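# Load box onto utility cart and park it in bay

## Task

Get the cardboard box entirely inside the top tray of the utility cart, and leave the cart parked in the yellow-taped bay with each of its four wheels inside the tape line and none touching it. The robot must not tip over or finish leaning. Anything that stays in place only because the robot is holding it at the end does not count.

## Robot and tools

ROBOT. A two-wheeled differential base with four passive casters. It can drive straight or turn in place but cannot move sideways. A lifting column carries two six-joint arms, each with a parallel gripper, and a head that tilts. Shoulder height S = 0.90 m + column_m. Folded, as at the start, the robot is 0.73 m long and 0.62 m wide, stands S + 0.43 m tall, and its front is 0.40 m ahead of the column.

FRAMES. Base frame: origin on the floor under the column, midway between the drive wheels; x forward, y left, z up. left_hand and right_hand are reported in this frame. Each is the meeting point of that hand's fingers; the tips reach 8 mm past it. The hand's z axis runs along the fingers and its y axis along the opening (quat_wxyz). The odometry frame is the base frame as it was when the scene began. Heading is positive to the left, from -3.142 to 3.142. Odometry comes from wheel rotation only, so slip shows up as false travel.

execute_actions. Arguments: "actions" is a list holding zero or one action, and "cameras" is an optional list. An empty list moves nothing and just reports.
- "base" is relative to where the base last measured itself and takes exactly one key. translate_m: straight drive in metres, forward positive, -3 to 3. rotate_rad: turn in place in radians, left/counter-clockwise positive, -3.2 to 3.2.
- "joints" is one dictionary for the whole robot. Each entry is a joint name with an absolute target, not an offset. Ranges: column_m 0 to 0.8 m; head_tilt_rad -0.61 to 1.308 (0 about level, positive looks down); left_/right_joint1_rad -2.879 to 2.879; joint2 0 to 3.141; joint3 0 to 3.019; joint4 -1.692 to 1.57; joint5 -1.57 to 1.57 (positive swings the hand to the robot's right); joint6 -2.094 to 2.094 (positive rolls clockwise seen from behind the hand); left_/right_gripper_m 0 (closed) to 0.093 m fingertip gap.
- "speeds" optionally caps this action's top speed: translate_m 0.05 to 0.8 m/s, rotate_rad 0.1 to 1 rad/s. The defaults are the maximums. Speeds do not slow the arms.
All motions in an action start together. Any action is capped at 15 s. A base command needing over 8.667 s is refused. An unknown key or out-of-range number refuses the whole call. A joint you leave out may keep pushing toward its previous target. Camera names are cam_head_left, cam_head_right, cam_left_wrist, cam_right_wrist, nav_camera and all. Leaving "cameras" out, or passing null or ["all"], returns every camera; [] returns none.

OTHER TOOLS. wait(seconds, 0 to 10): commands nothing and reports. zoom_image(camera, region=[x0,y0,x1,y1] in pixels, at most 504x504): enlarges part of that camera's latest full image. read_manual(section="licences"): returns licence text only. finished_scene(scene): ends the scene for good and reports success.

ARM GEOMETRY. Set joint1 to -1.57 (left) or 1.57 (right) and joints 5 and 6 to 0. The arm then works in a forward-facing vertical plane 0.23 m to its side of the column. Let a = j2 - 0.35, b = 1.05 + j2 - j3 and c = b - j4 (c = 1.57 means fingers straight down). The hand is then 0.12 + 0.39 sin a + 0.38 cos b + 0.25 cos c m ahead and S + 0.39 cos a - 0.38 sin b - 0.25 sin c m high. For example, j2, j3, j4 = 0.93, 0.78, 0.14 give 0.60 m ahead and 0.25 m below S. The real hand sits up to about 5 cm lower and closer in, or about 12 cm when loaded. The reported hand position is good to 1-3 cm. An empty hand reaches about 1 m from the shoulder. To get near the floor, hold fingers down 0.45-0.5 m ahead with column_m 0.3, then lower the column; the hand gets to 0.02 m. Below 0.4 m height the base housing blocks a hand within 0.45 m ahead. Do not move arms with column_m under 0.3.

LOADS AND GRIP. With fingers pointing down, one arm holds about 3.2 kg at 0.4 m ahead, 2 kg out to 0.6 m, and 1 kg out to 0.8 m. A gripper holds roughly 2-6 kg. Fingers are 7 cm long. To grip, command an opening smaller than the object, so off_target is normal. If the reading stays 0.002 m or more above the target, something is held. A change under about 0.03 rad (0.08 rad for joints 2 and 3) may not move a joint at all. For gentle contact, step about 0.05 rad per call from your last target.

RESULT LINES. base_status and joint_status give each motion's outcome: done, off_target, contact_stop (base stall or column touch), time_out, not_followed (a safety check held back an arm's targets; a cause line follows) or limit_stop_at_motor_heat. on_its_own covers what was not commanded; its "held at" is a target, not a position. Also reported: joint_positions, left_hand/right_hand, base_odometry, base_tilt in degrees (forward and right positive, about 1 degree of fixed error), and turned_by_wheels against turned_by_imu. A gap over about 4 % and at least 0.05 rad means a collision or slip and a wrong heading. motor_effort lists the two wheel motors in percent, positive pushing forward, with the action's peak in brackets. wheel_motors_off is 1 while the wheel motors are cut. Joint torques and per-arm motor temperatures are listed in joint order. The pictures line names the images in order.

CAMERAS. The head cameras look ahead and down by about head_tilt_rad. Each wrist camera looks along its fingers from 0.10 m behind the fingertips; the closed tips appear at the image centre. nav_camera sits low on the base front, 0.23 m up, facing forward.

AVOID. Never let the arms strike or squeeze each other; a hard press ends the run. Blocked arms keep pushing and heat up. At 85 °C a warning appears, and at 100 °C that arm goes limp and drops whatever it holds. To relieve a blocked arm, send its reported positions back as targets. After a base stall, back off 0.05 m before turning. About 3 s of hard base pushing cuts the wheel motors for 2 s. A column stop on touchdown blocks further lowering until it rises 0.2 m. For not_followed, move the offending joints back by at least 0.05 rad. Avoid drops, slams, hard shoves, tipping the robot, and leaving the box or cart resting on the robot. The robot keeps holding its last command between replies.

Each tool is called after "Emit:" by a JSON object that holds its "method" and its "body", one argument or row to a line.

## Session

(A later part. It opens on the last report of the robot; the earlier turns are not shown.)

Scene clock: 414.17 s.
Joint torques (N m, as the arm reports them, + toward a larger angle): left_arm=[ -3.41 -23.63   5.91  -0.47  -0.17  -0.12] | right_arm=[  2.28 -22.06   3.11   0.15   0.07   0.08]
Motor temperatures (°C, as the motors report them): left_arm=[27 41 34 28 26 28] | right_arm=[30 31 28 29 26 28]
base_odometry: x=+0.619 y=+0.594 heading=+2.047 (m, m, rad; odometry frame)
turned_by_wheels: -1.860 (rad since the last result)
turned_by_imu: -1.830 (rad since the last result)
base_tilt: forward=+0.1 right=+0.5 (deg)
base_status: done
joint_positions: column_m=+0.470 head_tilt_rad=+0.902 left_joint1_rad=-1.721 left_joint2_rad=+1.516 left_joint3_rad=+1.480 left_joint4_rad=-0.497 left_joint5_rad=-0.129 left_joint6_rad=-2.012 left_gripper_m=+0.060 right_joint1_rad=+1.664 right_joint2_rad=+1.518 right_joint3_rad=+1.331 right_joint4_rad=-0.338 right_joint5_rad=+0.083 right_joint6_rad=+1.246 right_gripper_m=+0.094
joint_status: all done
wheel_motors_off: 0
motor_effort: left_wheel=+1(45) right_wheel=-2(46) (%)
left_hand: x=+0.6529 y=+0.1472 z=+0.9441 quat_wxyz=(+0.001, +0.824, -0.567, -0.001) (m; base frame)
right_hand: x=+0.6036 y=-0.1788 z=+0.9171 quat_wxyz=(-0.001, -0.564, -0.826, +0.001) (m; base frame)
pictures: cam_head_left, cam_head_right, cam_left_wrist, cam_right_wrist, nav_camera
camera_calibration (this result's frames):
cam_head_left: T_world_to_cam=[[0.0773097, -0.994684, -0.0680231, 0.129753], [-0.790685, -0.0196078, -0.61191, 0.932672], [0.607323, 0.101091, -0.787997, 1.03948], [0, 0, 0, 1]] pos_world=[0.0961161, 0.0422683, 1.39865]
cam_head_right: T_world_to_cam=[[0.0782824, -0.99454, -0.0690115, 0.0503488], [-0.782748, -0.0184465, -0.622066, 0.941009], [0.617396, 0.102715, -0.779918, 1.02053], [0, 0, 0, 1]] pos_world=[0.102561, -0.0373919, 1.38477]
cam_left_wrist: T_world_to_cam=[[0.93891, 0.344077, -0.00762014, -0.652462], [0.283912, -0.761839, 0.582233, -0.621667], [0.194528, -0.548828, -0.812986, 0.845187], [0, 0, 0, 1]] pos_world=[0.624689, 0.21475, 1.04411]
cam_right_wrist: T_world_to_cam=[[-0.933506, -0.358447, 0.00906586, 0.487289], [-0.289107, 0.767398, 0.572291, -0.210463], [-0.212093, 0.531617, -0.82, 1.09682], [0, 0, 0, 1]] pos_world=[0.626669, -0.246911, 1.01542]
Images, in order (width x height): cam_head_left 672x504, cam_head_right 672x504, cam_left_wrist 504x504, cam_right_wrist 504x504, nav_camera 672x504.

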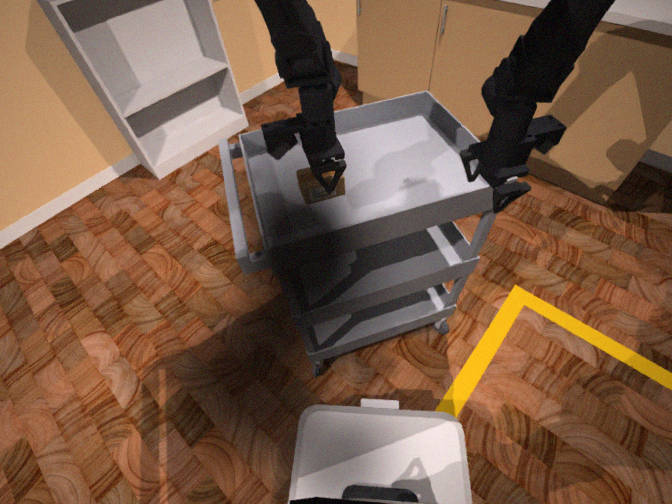

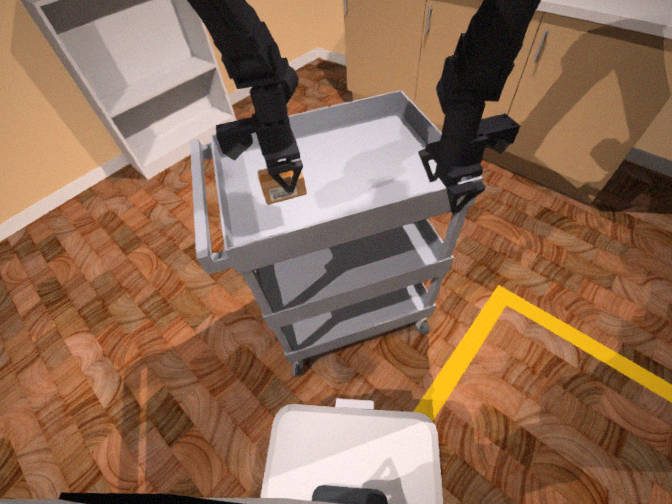

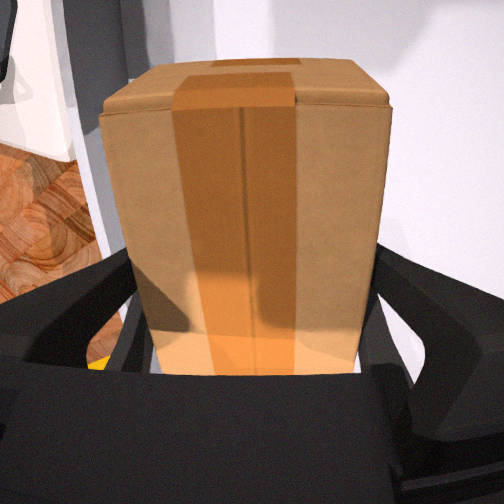

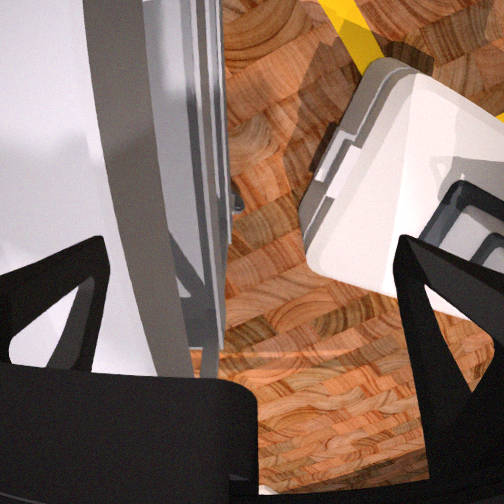

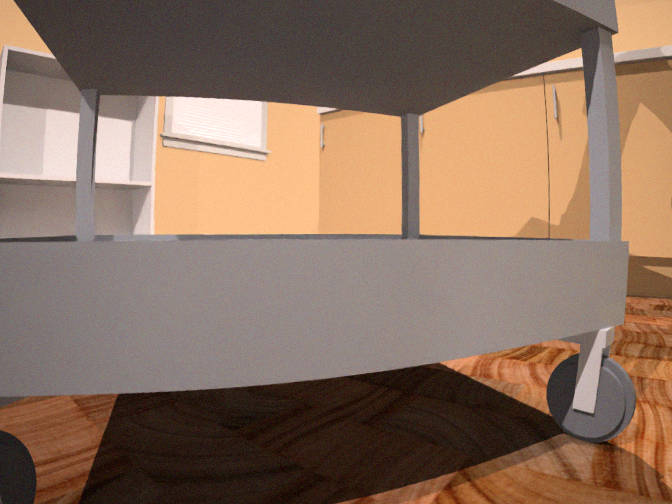

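Emit:
{"method": "zoom_image", "body": {
  "camera": "cam_head_left",
  "region": [380, 80, 480, 150]
}}

Emit:
{"method": "zoom_image", "body": {
  "camera": "cam_head_right",
  "region": [180, 130, 340, 290]
}}

Emit:
{"method": "zoom_image", "body": {
  "camera": "cam_head_right",
  "region": [340, 80, 500, 240]
}}

Region (380, 80, 480, 150) of cam_head_left's 672x504 image, scaled by 5.040, with more detail than that image has; it fills the top 353 rows of this view, and the rest is white.

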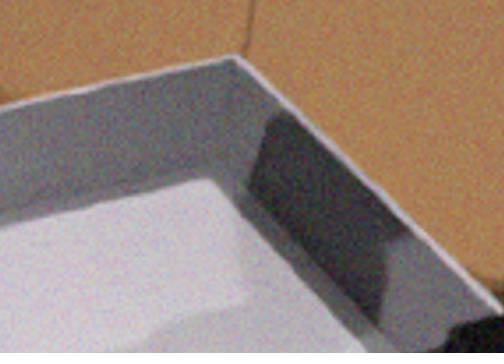

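Region (180, 130, 340, 290) of cam_head_right's 672x504 image, scaled by 3.150, with more detail than that image has.

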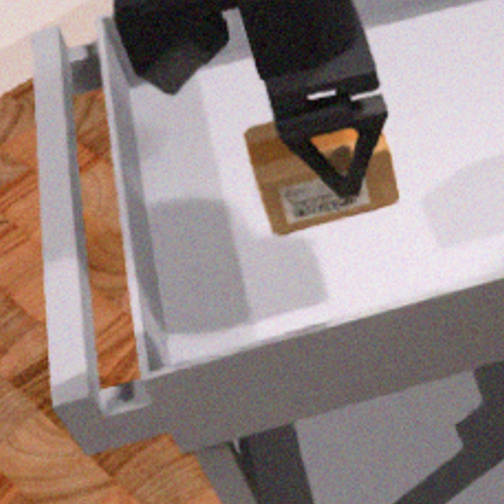

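Region (340, 80, 500, 240) of cam_head_right's 672x504 image, scaled by 3.150, with more detail than that image has.

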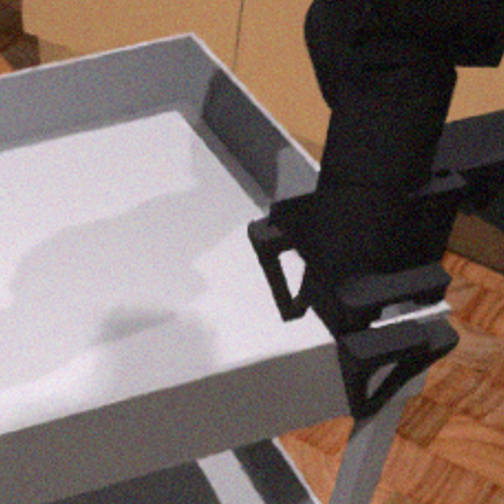

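Emit:
{"method": "execute_actions", "body": {
  "actions": [
    {"joints": {"left_joint2_rad": 1.80, "left_joint3_rad": 1.79, "left_joint4_rad": -0.51, "right_joint3_rad": 1.52, "right_joint4_rad": -0.524}}
  ],
  "cameras": ["cam_head_left", "cam_head_right", "cam_left_wrist", "cam_right_wrist"]
}}

Scene clock: 535.27 s.
Joint torques (N m, as the arm reports them, + toward a larger angle): left_arm=[ -4.22 -25.71   6.73  -0.54  -0.12  -0.13] | right_arm=[  2.51 -23.07   5.61  -0.1    0.08   0.07]
Motor temperatures (°C, as the motors report them): left_arm=[27 42 34 28 26 28] | right_arm=[30 33 28 29 26 28]
base_odometry: x=+0.619 y=+0.594 heading=+2.047 (m, m, rad; odometry frame)
turned_by_wheels: +0.000 (rad since the last result)
turned_by_imu: +0.001 (rad since the last result)
base_tilt: forward=+0.1 right=+0.3 (deg)
base_status: not commanded
joint_positions: column_m=+0.470 head_tilt_rad=+0.902 left_joint1_rad=-1.721 left_joint2_rad=+1.805 left_joint3_rad=+1.768 left_joint4_rad=-0.508 left_joint5_rad=-0.130 left_joint6_rad=-2.012 left_gripper_m=+0.060 right_joint1_rad=+1.664 right_joint2_rad=+1.506 right_joint3_rad=+1.512 right_joint4_rad=-0.517 right_joint5_rad=+0.083 right_joint6_rad=+1.246 right_gripper_m=+0.094
joint_status: all done
wheel_motors_off: 0
motor_effort: left_wheel=+3(4) right_wheel=-4(5) (%)
left_hand: x=+0.6770 y=+0.1315 z=+0.8379 quat_wxyz=(+0.004, +0.823, -0.568, -0.007) (m; base frame)
right_hand: x=+0.6719 y=-0.1784 z=+0.9521 quat_wxyz=(-0.007, -0.565, -0.825, -0.003) (m; base frame)
pictures: cam_head_left, cam_head_right, cam_left_wrist, cam_right_wrist
camera_calibration (this result's frames):
cam_head_left: T_world_to_cam=[[0.0773097, -0.994684, -0.0680231, 0.129753], [-0.790685, -0.0196078, -0.611909, 0.932672], [0.607323, 0.101091, -0.787997, 1.03948], [0, 0, 0, 1]] pos_world=[0.0961161, 0.0422683, 1.39865]
cam_head_right: T_world_to_cam=[[0.0782824, -0.99454, -0.0690115, 0.0503488], [-0.782748, -0.0184465, -0.622065, 0.941009], [0.617396, 0.102715, -0.779918, 1.02053], [0, 0, 0, 1]] pos_world=[0.102561, -0.0373919, 1.38477]
cam_left_wrist: T_world_to_cam=[[0.939299, 0.342601, -0.0184816, -0.661468], [0.289683, -0.763047, 0.577792, -0.578672], [0.18385, -0.548073, -0.815975, 0.755135], [0, 0, 0, 1]] pos_world=[0.650117, 0.198935, 0.938298]
cam_right_wrist: T_world_to_cam=[[-0.933946, -0.35739, -0.00429097, 0.56398], [-0.296254, 0.767357, 0.56868, -0.202808], [-0.199948, 0.532388, -0.822547, 1.1342], [0, 0, 0, 1]] pos_world=[0.693424, -0.246647, 1.05068]
Images, in order (width x height): cam_head_left 672x504, cam_head_right 672x504, cam_left_wrist 504x504, cam_right_wrist 504x504.

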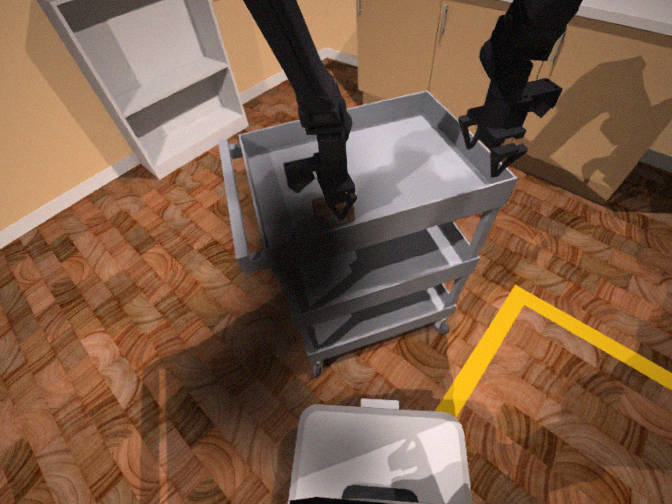

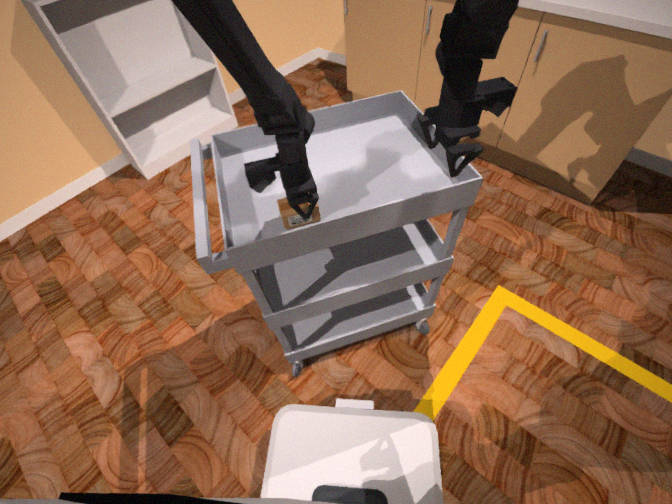

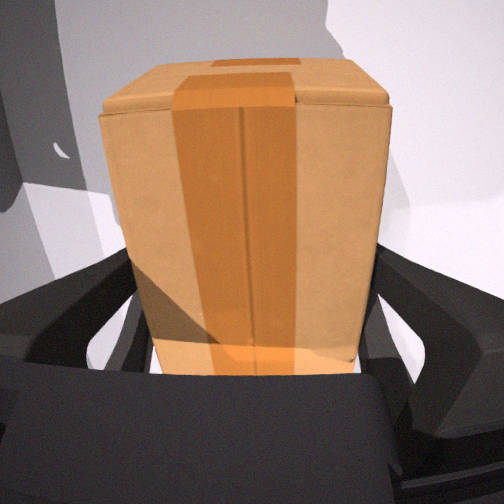

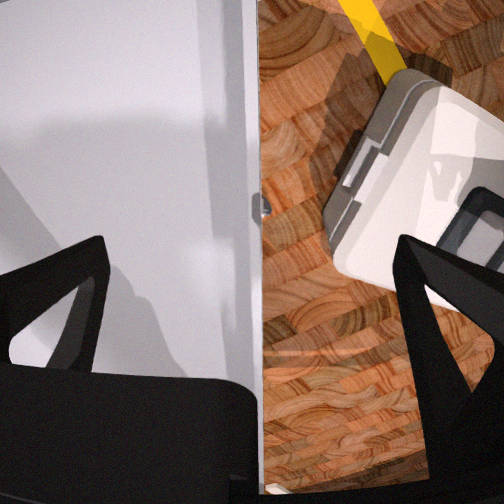

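Emit:
{"method": "execute_actions", "body": {
  "actions": []
}}

Scene clock: 569.47 s.
Joint torques (N m, as the arm reports them, + toward a larger angle): left_arm=[ -4.28 -25.79   6.72  -0.51  -0.12  -0.11] | right_arm=[  2.5  -23.11   5.66  -0.07   0.07   0.07]
Motor temperatures (°C, as the motors report them): left_arm=[27 43 34 28 26 28] | right_arm=[30 34 29 28 26 28]
base_odometry: x=+0.619 y=+0.594 heading=+2.047 (m, m, rad; odometry frame)
turned_by_wheels: +0.000 (rad since the last result)
turned_by_imu: +0.000 (rad since the last result)
base_tilt: forward=+0.0 right=+0.3 (deg)
base_status: not commanded
joint_positions: column_m=+0.470 head_tilt_rad=+0.902 left_joint1_rad=-1.721 left_joint2_rad=+1.805 left_joint3_rad=+1.768 left_joint4_rad=-0.508 left_joint5_rad=-0.130 left_joint6_rad=-2.012 left_gripper_m=+0.060 right_joint1_rad=+1.664 right_joint2_rad=+1.506 right_joint3_rad=+1.512 right_joint4_rad=-0.517 right_joint5_rad=+0.083 right_joint6_rad=+1.246 right_gripper_m=+0.094
joint_status: all done
wheel_motors_off: 0
motor_effort: left_wheel=+4(4) right_wheel=+0(5) (%)
left_hand: x=+0.6770 y=+0.1315 z=+0.8379 quat_wxyz=(+0.004, +0.823, -0.568, -0.007) (m; base frame)
right_hand: x=+0.6719 y=-0.1784 z=+0.9521 quat_wxyz=(-0.007, -0.565, -0.825, -0.003) (m; base frame)
pictures: cam_head_left, cam_head_right, cam_left_wrist, cam_right_wrist, nav_camera
camera_calibration (this result's frames):
cam_head_left: T_world_to_cam=[[0.0773097, -0.994684, -0.0680231, 0.129753], [-0.790685, -0.0196078, -0.61191, 0.932672], [0.607323, 0.101091, -0.787997, 1.03948], [0, 0, 0, 1]] pos_world=[0.0961161, 0.0422683, 1.39865]
cam_head_right: T_world_to_cam=[[0.0782824, -0.99454, -0.0690114, 0.0503488], [-0.782748, -0.0184465, -0.622066, 0.941009], [0.617396, 0.102715, -0.779918, 1.02053], [0, 0, 0, 1]] pos_world=[0.102561, -0.0373919, 1.38477]
cam_left_wrist: T_world_to_cam=[[0.939299, 0.342601, -0.0184816, -0.661468], [0.289683, -0.763047, 0.577792, -0.578672], [0.18385, -0.548073, -0.815975, 0.755135], [0, 0, 0, 1]] pos_world=[0.650117, 0.198935, 0.938298]
cam_right_wrist: T_world_to_cam=[[-0.933946, -0.35739, -0.00429097, 0.56398], [-0.296254, 0.767357, 0.56868, -0.202808], [-0.199948, 0.532388, -0.822547, 1.1342], [0, 0, 0, 1]] pos_world=[0.693424, -0.246647, 1.05068]
Images, in order (width x height): cam_head_left 672x504, cam_head_right 672x504, cam_left_wrist 504x504, cam_right_wrist 504x504, nav_camera 672x504.

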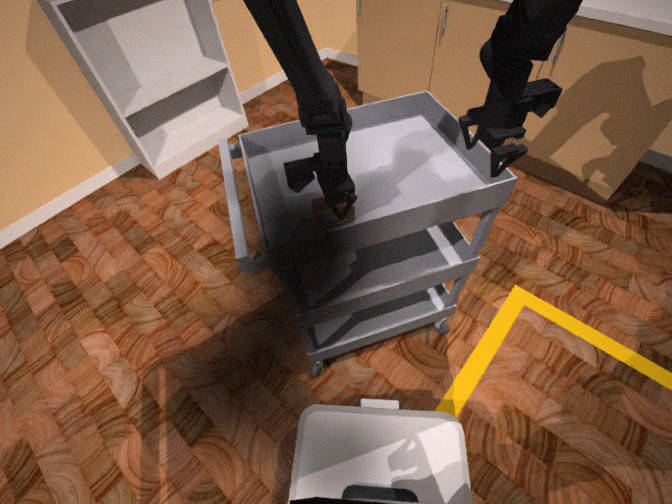

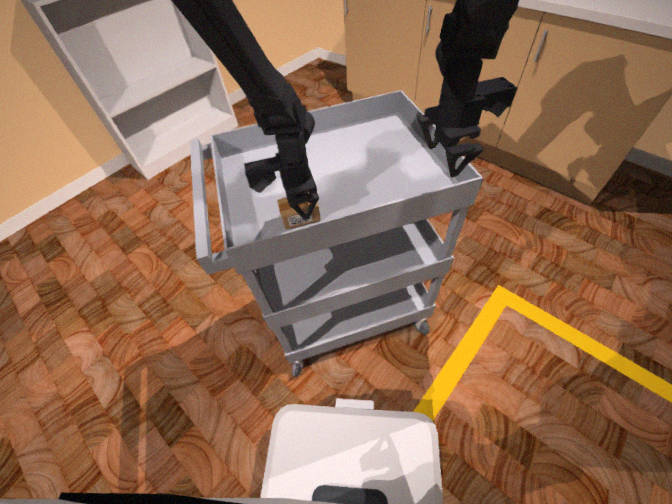

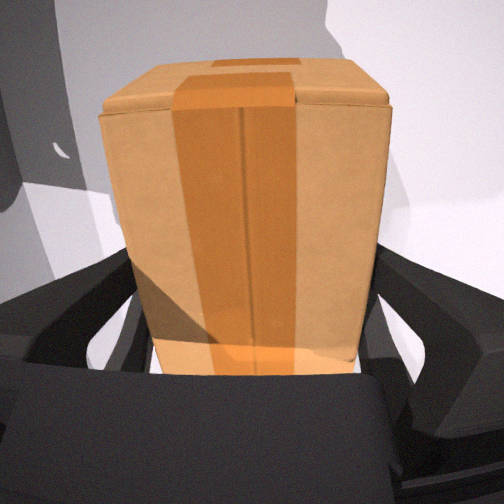

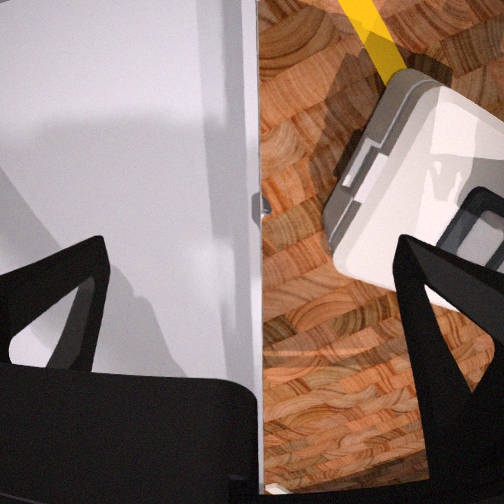

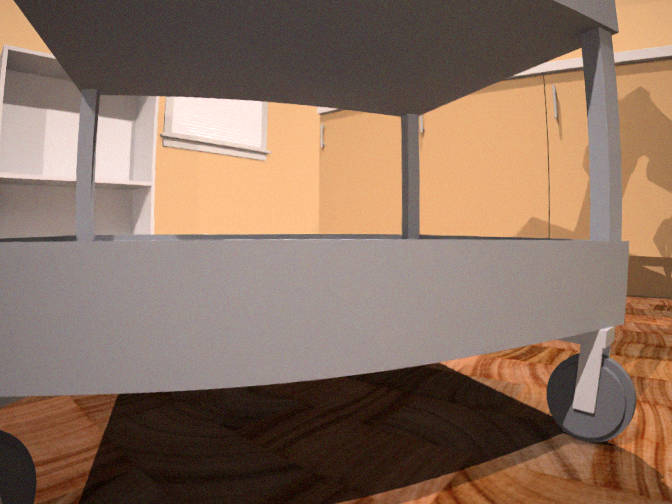

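Emit:
{"method": "execute_actions", "body": {
  "actions": [
    {"joints": {"left_gripper_m": 0.093, "right_joint1_rad": 1.649, "right_joint2_rad": 1.761, "right_joint3_rad": 1.706, "right_joint4_rad": -0.459, "right_joint5_rad": 0.067, "right_joint6_rad": 1.24}}
  ],
  "cameras": ["cam_head_left", "cam_left_wrist", "cam_right_wrist"]
}}

Scene clock: 617.90 s.
Joint torques (N m, as the arm reports them, + toward a larger angle): left_arm=[ -4.28 -25.83   6.81  -0.53  -0.14  -0.11] | right_arm=[  1.06 -25.41   4.97   0.15  -0.03  -0.01]
Motor temperatures (°C, as the motors report them): left_arm=[27 44 34 27 26 28] | right_arm=[30 34 30 28 26 28]
base_odometry: x=+0.619 y=+0.594 heading=+2.047 (m, m, rad; odometry frame)
turned_by_wheels: +0.000 (rad since the last result)
turned_by_imu: +0.001 (rad since the last result)
base_tilt: forward=+0.1 right=+0.4 (deg)
base_status: not commanded
joint_positions: column_m=+0.470 head_tilt_rad=+0.902 left_joint1_rad=-1.721 left_joint2_rad=+1.805 left_joint3_rad=+1.768 left_joint4_rad=-0.508 left_joint5_rad=-0.130 left_joint6_rad=-2.012 left_gripper_m=+0.093 right_joint1_rad=+1.663 right_joint2_rad=+1.770 right_joint3_rad=+1.696 right_joint4_rad=-0.459 right_joint5_rad=+0.069 right_joint6_rad=+1.241 right_gripper_m=+0.094
joint_status: all done
wheel_motors_off: 0
motor_effort: left_wheel=+4(4) right_wheel=-6(3) (%)
left_hand: x=+0.6770 y=+0.1315 z=+0.8379 quat_wxyz=(+0.004, +0.823, -0.568, -0.007) (m; base frame)
right_hand: x=+0.6676 y=-0.1674 z=+0.8411 quat_wxyz=(+0.006, -0.562, -0.827, -0.003) (m; base frame)
pictures: cam_head_left, cam_left_wrist, cam_right_wrist
camera_calibration (this result's frames):
cam_head_left: T_world_to_cam=[[0.0773097, -0.994684, -0.0680231, 0.129753], [-0.790685, -0.0196078, -0.61191, 0.932672], [0.607323, 0.101091, -0.787997, 1.03948], [0, 0, 0, 1]] pos_world=[0.0961161, 0.0422683, 1.39865]
cam_left_wrist: T_world_to_cam=[[0.939299, 0.342601, -0.0184816, -0.661468], [0.289683, -0.763047, 0.577792, -0.578672], [0.18385, -0.548073, -0.815975, 0.755135], [0, 0, 0, 1]] pos_world=[0.650117, 0.198935, 0.938298]
cam_right_wrist: T_world_to_cam=[[-0.931526, -0.363507, 0.0110555, 0.547936], [-0.288795, 0.75786, 0.585017, -0.169621], [-0.221037, 0.541766, -0.810946, 1.04205], [0, 0, 0, 1]] pos_world=[0.691762, -0.236818, 0.938218]
Images, in order (width x height): cam_head_left 672x504, cam_left_wrist 504x504, cam_right_wrist 504x504.

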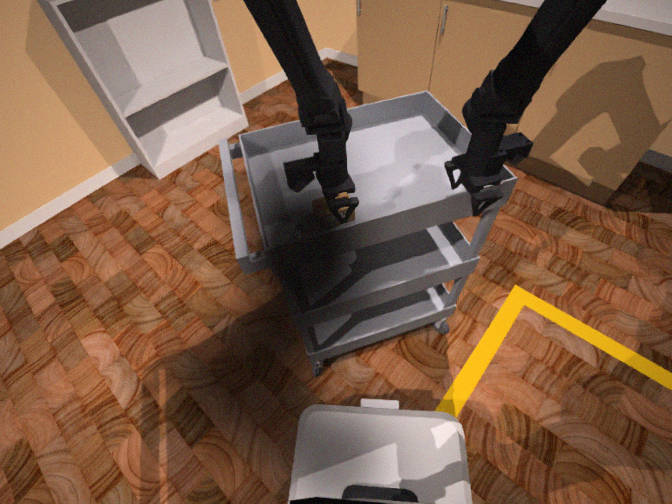

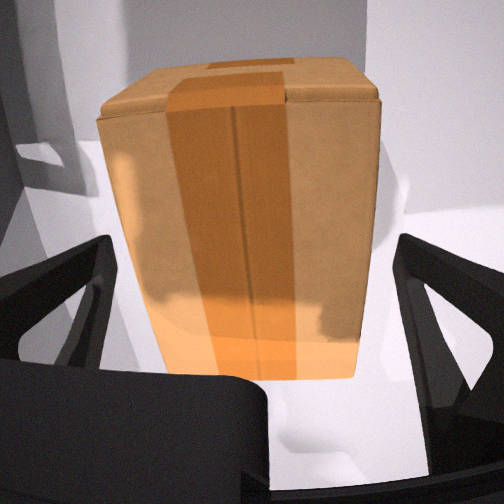

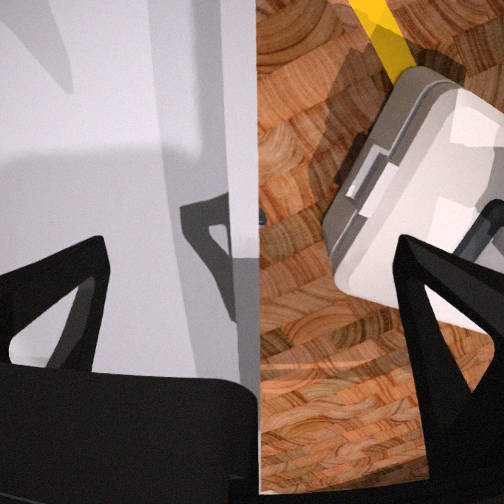

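Emit:
{"method": "execute_actions", "body": {
  "actions": [
    {"joints": {"right_gripper_m": 0.0, "left_joint2_rad": 1.44, "left_joint3_rad": 1.445, "left_joint4_rad": -0.525, "left_joint5_rad": -0.125}}
  ],
  "cameras": ["cam_head_left", "cam_left_wrist", "cam_right_wrist"]
}}

Scene clock: 692.37 s.
Joint torques (N m, as the arm reports them, + toward a larger angle): left_arm=[ -3.09 -21.91   5.49  -0.43  -0.06  -0.12] | right_arm=[  1.12 -25.21   5.03   0.09   0.01   0.13]
Motor temperatures (°C, as the motors report them): left_arm=[27 44 35 27 26 28] | right_arm=[30 35 30 28 26 28]
base_odometry: x=+0.619 y=+0.594 heading=+2.047 (m, m, rad; odometry frame)
turned_by_wheels: +0.000 (rad since the last result)
turned_by_imu: +0.001 (rad since the last result)
base_tilt: forward=-0.1 right=+0.2 (deg)
base_status: not commanded
joint_positions: column_m=+0.470 head_tilt_rad=+0.902 left_joint1_rad=-1.721 left_joint2_rad=+1.421 left_joint3_rad=+1.445 left_joint4_rad=-0.523 left_joint5_rad=-0.126 left_joint6_rad=-2.012 left_gripper_m=+0.093 right_joint1_rad=+1.663 right_joint2_rad=+1.770 right_joint3_rad=+1.696 right_joint4_rad=-0.457 right_joint5_rad=+0.068 right_joint6_rad=+1.229 right_gripper_m=+0.005
joint_status: right_gripper_m off_target (ended at +0.005, target +0.000); the others done
wheel_motors_off: 0
motor_effort: left_wheel=+6(5) right_wheel=-3(6) (%)
left_hand: x=+0.6652 y=+0.1516 z=+0.9882 quat_wxyz=(-0.006, +0.825, -0.565, +0.014) (m; base frame)
right_hand: x=+0.6680 y=-0.1672 z=+0.8411 quat_wxyz=(+0.006, -0.557, -0.830, -0.004) (m; base frame)
pictures: cam_head_left, cam_left_wrist, cam_right_wrist
camera_calibration (this result's frames):
cam_head_left: T_world_to_cam=[[0.0773097, -0.994684, -0.0680231, 0.129753], [-0.790685, -0.0196078, -0.611909, 0.932672], [0.607323, 0.101091, -0.787997, 1.03948], [0, 0, 0, 1]] pos_world=[0.0961161, 0.0422683, 1.39865]
cam_left_wrist: T_world_to_cam=[[0.937187, 0.348172, 0.0213789, -0.693321], [0.267783, -0.75737, 0.595553, -0.650658], [0.223547, -0.552419, -0.803032, 0.852442], [0, 0, 0, 1]] pos_world=[0.633446, 0.219512, 1.08686]
cam_right_wrist: T_world_to_cam=[[-0.927369, -0.374037, 0.00909843, 0.545463], [-0.298282, 0.753788, 0.585518, -0.164443], [-0.225864, 0.540278, -0.810608, 1.0447], [0, 0, 0, 1]] pos_world=[0.692756, -0.236452, 0.938168]
Images, in order (width x height): cam_head_left 672x504, cam_left_wrist 504x504, cam_right_wrist 504x504.

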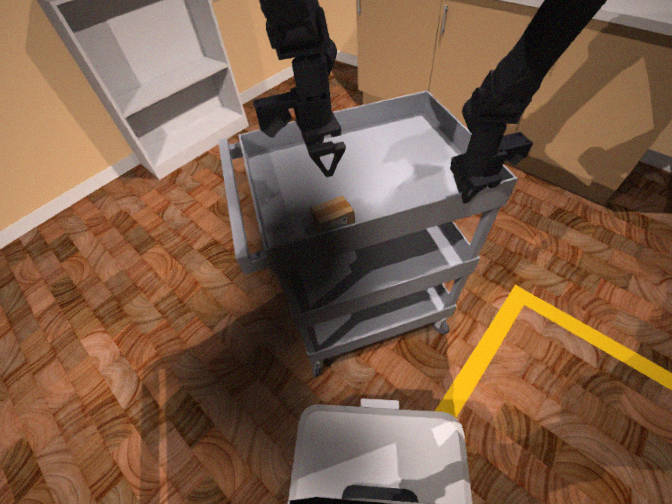

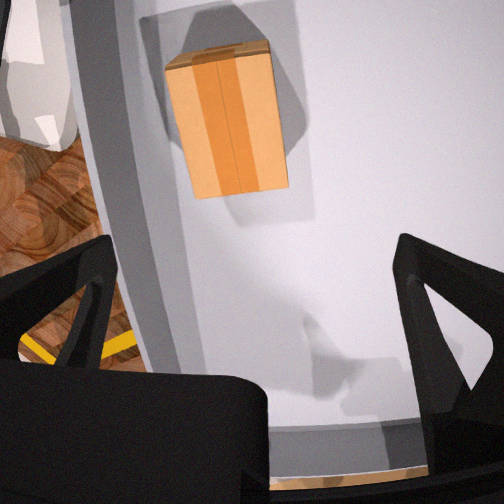

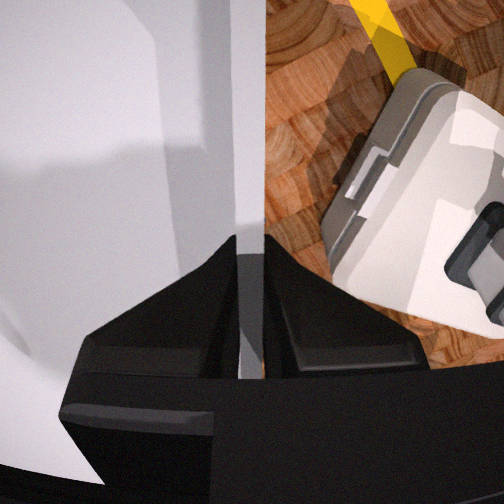

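Emit:
{"method": "execute_actions", "body": {
  "actions": [
    {"joints": {"left_joint1_rad": -1.622, "left_joint2_rad": 1.621, "left_joint3_rad": 1.221, "left_joint4_rad": -0.124, "left_joint5_rad": -0.05, "left_joint6_rad": -1.985}}
  ],
  "cameras": ["cam_head_left", "cam_left_wrist", "cam_right_wrist"]
}}

Scene clock: 740.80 s.
Joint torques (N m, as the arm reports them, + toward a larger angle): left_arm=[ -3.12 -22.31   1.19  -0.28  -0.05   0.02] | right_arm=[  1.1  -25.17   5.08   0.14   0.     0.16]
Motor temperatures (°C, as the motors report them): left_arm=[27 43 34 27 26 28] | right_arm=[30 36 30 28 26 28]
base_odometry: x=+0.619 y=+0.594 heading=+2.047 (m, m, rad; odometry frame)
turned_by_wheels: +0.000 (rad since the last result)
turned_by_imu: +0.001 (rad since the last result)
base_tilt: forward=+0.1 right=+0.2 (deg)
base_status: not commanded
joint_positions: column_m=+0.470 head_tilt_rad=+0.902 left_joint1_rad=-1.612 left_joint2_rad=+1.643 left_joint3_rad=+1.222 left_joint4_rad=-0.128 left_joint5_rad=-0.052 left_joint6_rad=-1.991 left_gripper_m=+0.093 right_joint1_rad=+1.663 right_joint2_rad=+1.770 right_joint3_rad=+1.696 right_joint4_rad=-0.459 right_joint5_rad=+0.067 right_joint6_rad=+1.226 right_gripper_m=+0.005
joint_status: all done
wheel_motors_off: 0
motor_effort: left_wheel=+6(7) right_wheel=-7(6) (%)
left_hand: x=+0.5269 y=+0.2054 z=+0.8510 quat_wxyz=(+0.000, +0.833, -0.553, -0.015) (m; base frame)
right_hand: x=+0.6677 y=-0.1678 z=+0.8410 quat_wxyz=(+0.006, -0.556, -0.831, -0.003) (m; base frame)
pictures: cam_head_left, cam_left_wrist, cam_right_wrist
camera_calibration (this result's frames):
cam_head_left: T_world_to_cam=[[0.0773097, -0.994684, -0.0680231, 0.129753], [-0.790685, -0.0196078, -0.61191, 0.932672], [0.607323, 0.101091, -0.787997, 1.03948], [0, 0, 0, 1]] pos_world=[0.0961161, 0.0422683, 1.39865]
cam_left_wrist: T_world_to_cam=[[0.926767, 0.375073, -0.0205863, -0.543877], [0.320873, -0.761968, 0.562535, -0.490046], [0.195306, -0.527944, -0.826517, 0.832752], [0, 0, 0, 1]] pos_world=[0.498648, 0.270241, 0.952756]
cam_right_wrist: T_world_to_cam=[[-0.926451, -0.376266, 0.0106191, 0.54267], [-0.299215, 0.753264, 0.585717, -0.163763], [-0.228384, 0.53946, -0.810446, 1.04629], [0, 0, 0, 1]] pos_world=[0.692713, -0.236887, 0.938118]
Images, in order (width x height): cam_head_left 672x504, cam_left_wrist 504x504, cam_right_wrist 504x504.

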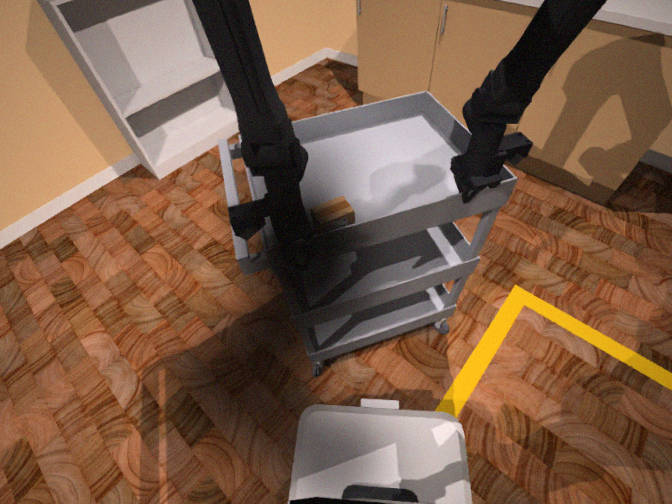

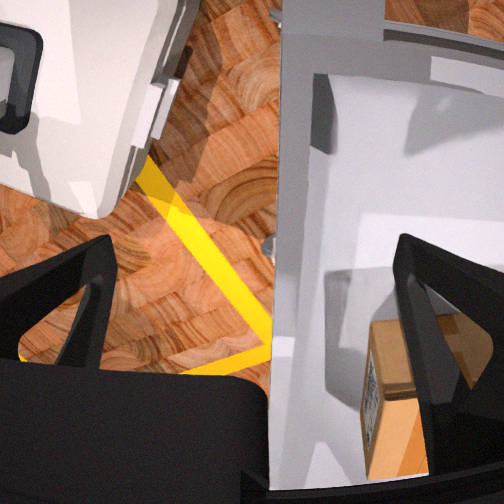

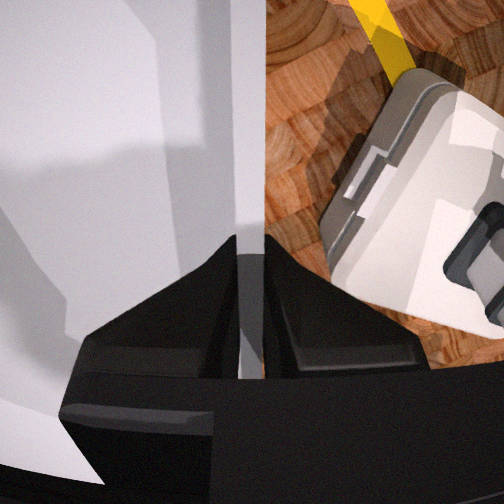

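Emit:
{"method": "execute_actions", "body": {
  "actions": [
    {"base": {"rotate_rad": -1.44}, "speeds": {"rotate_rad": 0.55}, "joints": {"left_gripper_m": 0.0, "left_joint4_rad": -0.098, "head_tilt_rad": 1.0}}
  ]
}}

Scene clock: 795.50 s.
Joint torques (N m, as the arm reports them, + toward a larger angle): left_arm=[ -0.22 -23.67  -1.53  -1.55  -0.52  -0.26] | right_arm=[  2.51 -25.08   4.68   0.57   0.4   -0.15]
Motor temperatures (°C, as the motors report them): left_arm=[27 43 33 27 26 28] | right_arm=[30 36 30 28 26 29]
base_odometry: x=+0.619 y=+0.594 heading=+0.607 (m, m, rad; odometry frame)
turned_by_wheels: -1.440 (rad since the last result)
turned_by_imu: -1.405 (rad since the last result)
base_tilt: forward=+0.0 right=+0.2 (deg)
base_status: done
joint_positions: column_m=+0.470 head_tilt_rad=+1.000 left_joint1_rad=-1.650 left_joint2_rad=+1.646 left_joint3_rad=+1.259 left_joint4_rad=-0.070 left_joint5_rad=-0.041 left_joint6_rad=-1.964 left_gripper_m=+0.006 right_joint1_rad=+1.644 right_joint2_rad=+1.769 right_joint3_rad=+1.701 right_joint4_rad=-0.470 right_joint5_rad=+0.057 right_joint6_rad=+1.252 right_gripper_m=+0.005
joint_status: left_gripper_m off_target (ended at +0.006, target +0.000); the others done
wheel_motors_off: 0
motor_effort: left_wheel=+0(40) right_wheel=+0(45) (%)
left_hand: x=+0.5621 y=+0.1764 z=+0.8527 quat_wxyz=(-0.006, +0.821, -0.570, +0.036) (m; base frame)
right_hand: x=+0.6681 y=-0.1801 z=+0.8412 quat_wxyz=(+0.007, -0.571, -0.821, +0.002) (m; base frame)
pictures: cam_head_left, cam_head_right, cam_left_wrist, cam_right_wrist, nav_camera
camera_calibration (this result's frames):
cam_head_left: T_world_to_cam=[[0.0702806, -0.994684, -0.0752634, 0.140646], [-0.84678, -0.0196078, -0.531581, 0.818528], [0.52728, 0.101091, -0.843657, 1.12452], [0, 0, 0, 1]] pos_world=[0.0902916, 0.0422683, 1.39441]
cam_head_right: T_world_to_cam=[[0.0711519, -0.99454, -0.0763422, 0.0613781], [-0.839876, -0.0184465, -0.542465, 0.827976], [0.538095, 0.102715, -0.836602, 1.10702], [0, 0, 0, 1]] pos_world=[0.0953474, -0.0373919, 1.37997]
cam_left_wrist: T_world_to_cam=[[0.940176, 0.337237, 0.0483856, -0.625167], [0.235415, -0.745732, 0.623268, -0.531066], [0.246272, -0.574591, -0.78051, 0.752331], [0, 0, 0, 1]] pos_world=[0.52751, 0.247078, 0.948447]
cam_right_wrist: T_world_to_cam=[[-0.938915, -0.343592, 0.0195741, 0.545145], [-0.268506, 0.766936, 0.58285, -0.170033], [-0.215275, 0.54199, -0.812344, 1.04653], [0, 0, 0, 1]] pos_world=[0.691481, -0.249495, 0.938572]
Images, in order (width x height): cam_head_left 672x504, cam_head_right 672x504, cam_left_wrist 504x504, cam_right_wrist 504x504, nav_camera 672x504.

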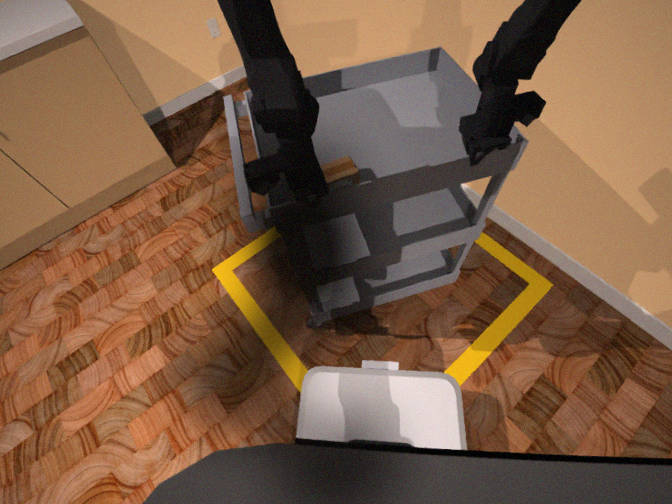

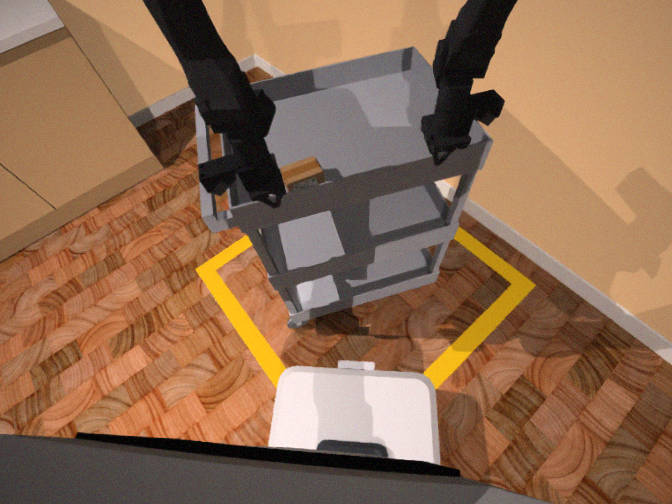

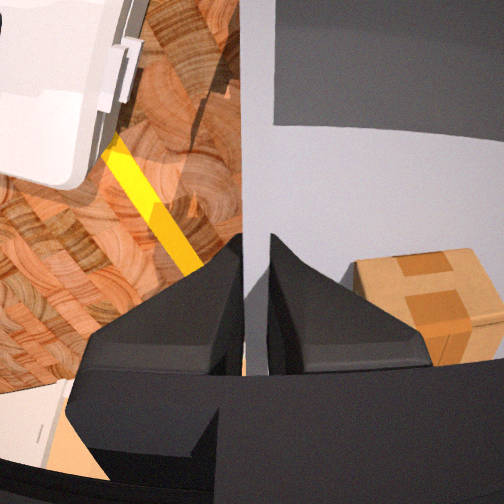

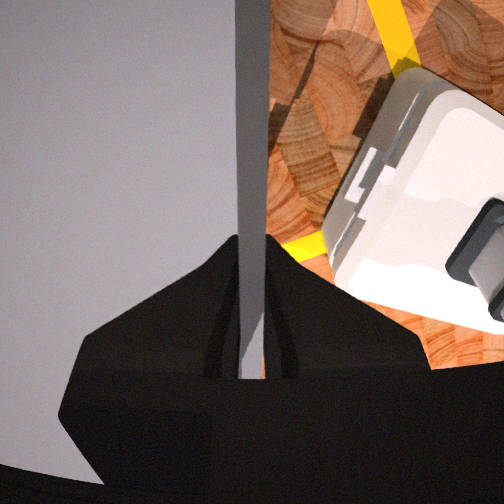

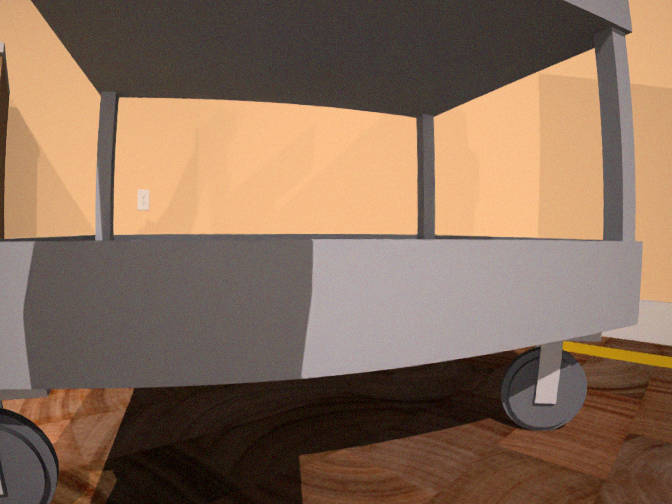

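Emit:
{"method": "zoom_image", "body": {
  "camera": "cam_head_left",
  "region": [190, 190, 390, 400]
}}

Emit:
{"method": "zoom_image", "body": {
  "camera": "cam_head_left",
  "region": [390, 190, 590, 400]
}}

Region (190, 190, 390, 400) of cam_head_left's 672x504 image, scaled by 2.400, with more detail than that image has; it fills the left 480 columns of this view, and the rest is white.

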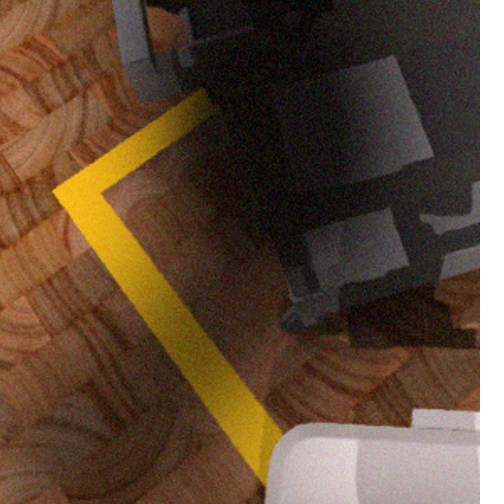

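Region (390, 190, 590, 400) of cam_head_left's 672x504 image, scaled by 2.400, with more detail than that image has; it fills the left 480 columns of this view, and the rest is white.

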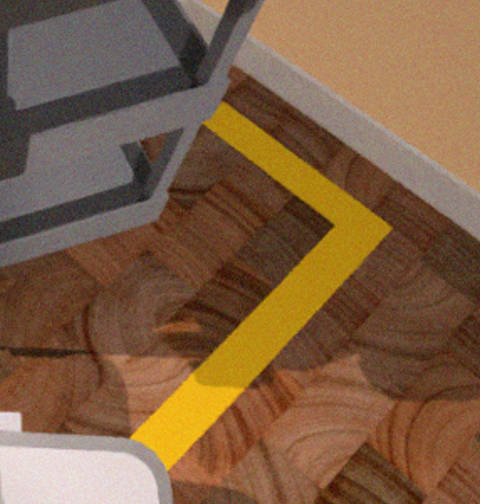

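Emit:
{"method": "execute_actions", "body": {
  "actions": [
    {"joints": {"left_gripper_m": 0.045, "right_gripper_m": 0.06, "column_m": 0.525, "left_joint1_rad": -1.65, "left_joint2_rad": 1.635, "left_joint3_rad": 1.259, "left_joint4_rad": -0.075, "left_joint5_rad": -0.041, "left_joint6_rad": -1.964, "right_joint1_rad": 1.644, "right_joint4_rad": -0.47, "right_joint5_rad": 0.057, "right_joint6_rad": 1.252}}
  ]
}}

Scene clock: 835.60 s.
Joint torques (N m, as the arm reports them, + toward a larger angle): left_arm=[ -2.75 -22.41   1.94  -0.5   -0.16  -0.08] | right_arm=[  2.05 -24.89   4.72   0.18   0.11  -0.04]
Motor temperatures (°C, as the motors report them): left_arm=[27 43 33 28 27 28] | right_arm=[30 37 30 28 26 28]
base_odometry: x=+0.619 y=+0.594 heading=+0.607 (m, m, rad; odometry frame)
turned_by_wheels: +0.000 (rad since the last result)
turned_by_imu: +0.001 (rad since the last result)
base_tilt: forward=+0.0 right=+0.3 (deg)
base_status: not commanded
joint_positions: column_m=+0.525 head_tilt_rad=+1.000 left_joint1_rad=-1.650 left_joint2_rad=+1.647 left_joint3_rad=+1.257 left_joint4_rad=-0.070 left_joint5_rad=-0.039 left_joint6_rad=-1.961 left_gripper_m=+0.045 right_joint1_rad=+1.644 right_joint2_rad=+1.769 right_joint3_rad=+1.701 right_joint4_rad=-0.470 right_joint5_rad=+0.055 right_joint6_rad=+1.256 right_gripper_m=+0.060
joint_status: all done
wheel_motors_off: 0
motor_effort: left_wheel=+5(5) right_wheel=-4(5) (%)
left_hand: x=+0.5605 y=+0.1762 z=+0.9074 quat_wxyz=(-0.005, +0.820, -0.571, +0.035) (m; base frame)
right_hand: x=+0.6683 y=-0.1798 z=+0.8964 quat_wxyz=(+0.008, -0.572, -0.820, +0.001) (m; base frame)
pictures: cam_head_left, cam_head_right, cam_left_wrist, cam_right_wrist, nav_camera
camera_calibration (this result's frames):
cam_head_left: T_world_to_cam=[[0.0702436, -0.994684, -0.0752979, 0.14484], [-0.847042, -0.0196078, -0.531165, 0.847156], [0.526865, 0.101091, -0.843916, 1.17135], [0, 0, 0, 1]] pos_world=[0.0902614, 0.0422683, 1.4494]
cam_head_right: T_world_to_cam=[[0.0711143, -0.99454, -0.0763771, 0.0656327], [-0.840142, -0.0184465, -0.542052, 0.857209], [0.537684, 0.102715, -0.836867, 1.15347], [0, 0, 0, 1]] pos_world=[0.0953101, -0.0373919, 1.43496]
cam_left_wrist: T_world_to_cam=[[0.941508, 0.333834, 0.0460257, -0.624319], [0.234066, -0.746076, 0.623365, -0.564187], [0.242439, -0.57613, -0.780575, 0.797795], [0, 0, 0, 1]] pos_world=[0.526441, 0.247126, 1.00317]
cam_right_wrist: T_world_to_cam=[[-0.940111, -0.340356, 0.0186642, 0.546551], [-0.266003, 0.766773, 0.58421, -0.205337], [-0.213151, 0.544257, -0.811388, 1.08938], [0, 0, 0, 1]] pos_world=[0.691402, -0.249436, 0.993673]
Images, in order (width x height): cam_head_left 672x504, cam_head_right 672x504, cam_left_wrist 504x504, cam_right_wrist 504x504, nav_camera 672x504.

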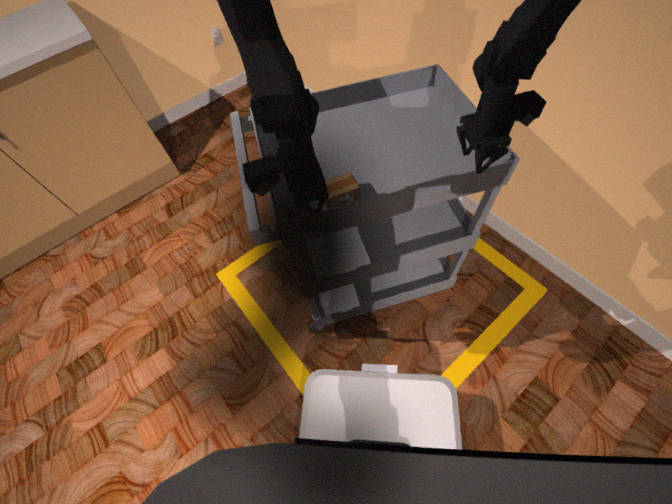

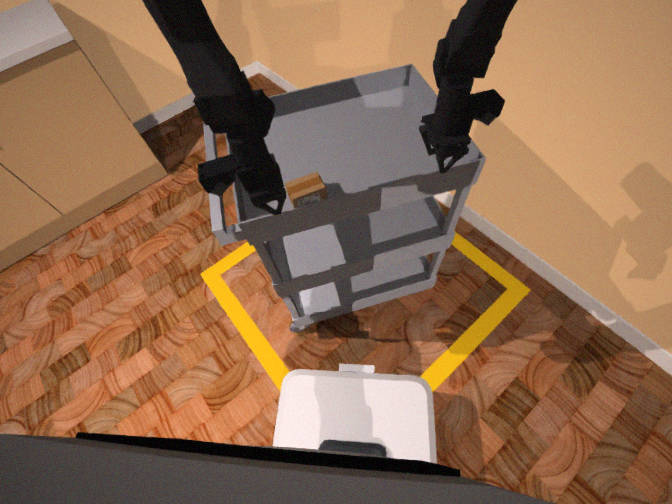

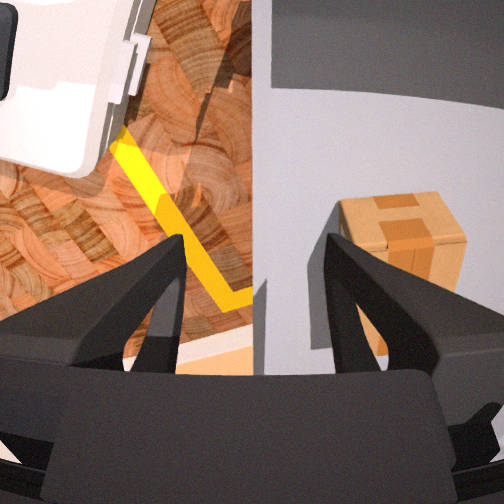

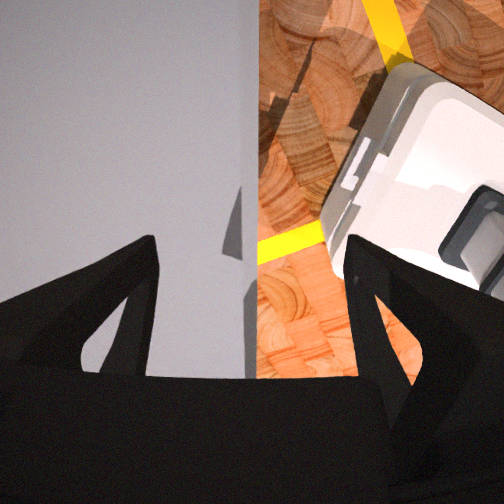

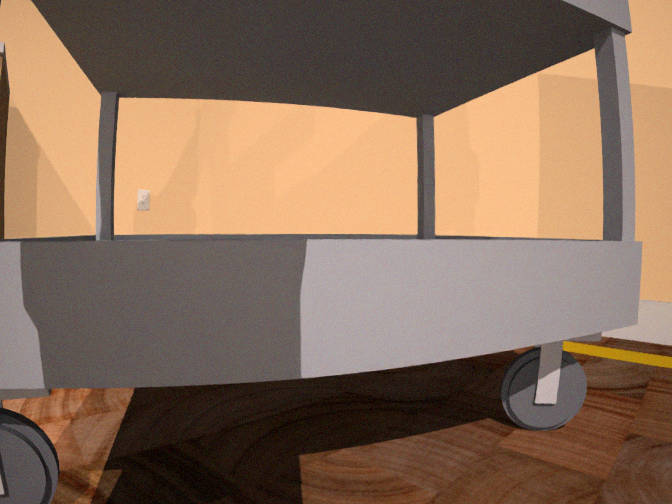

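Emit:
{"method": "finished_scene", "body": {
  "scene": 2
}}

The scene is finished: the task was done.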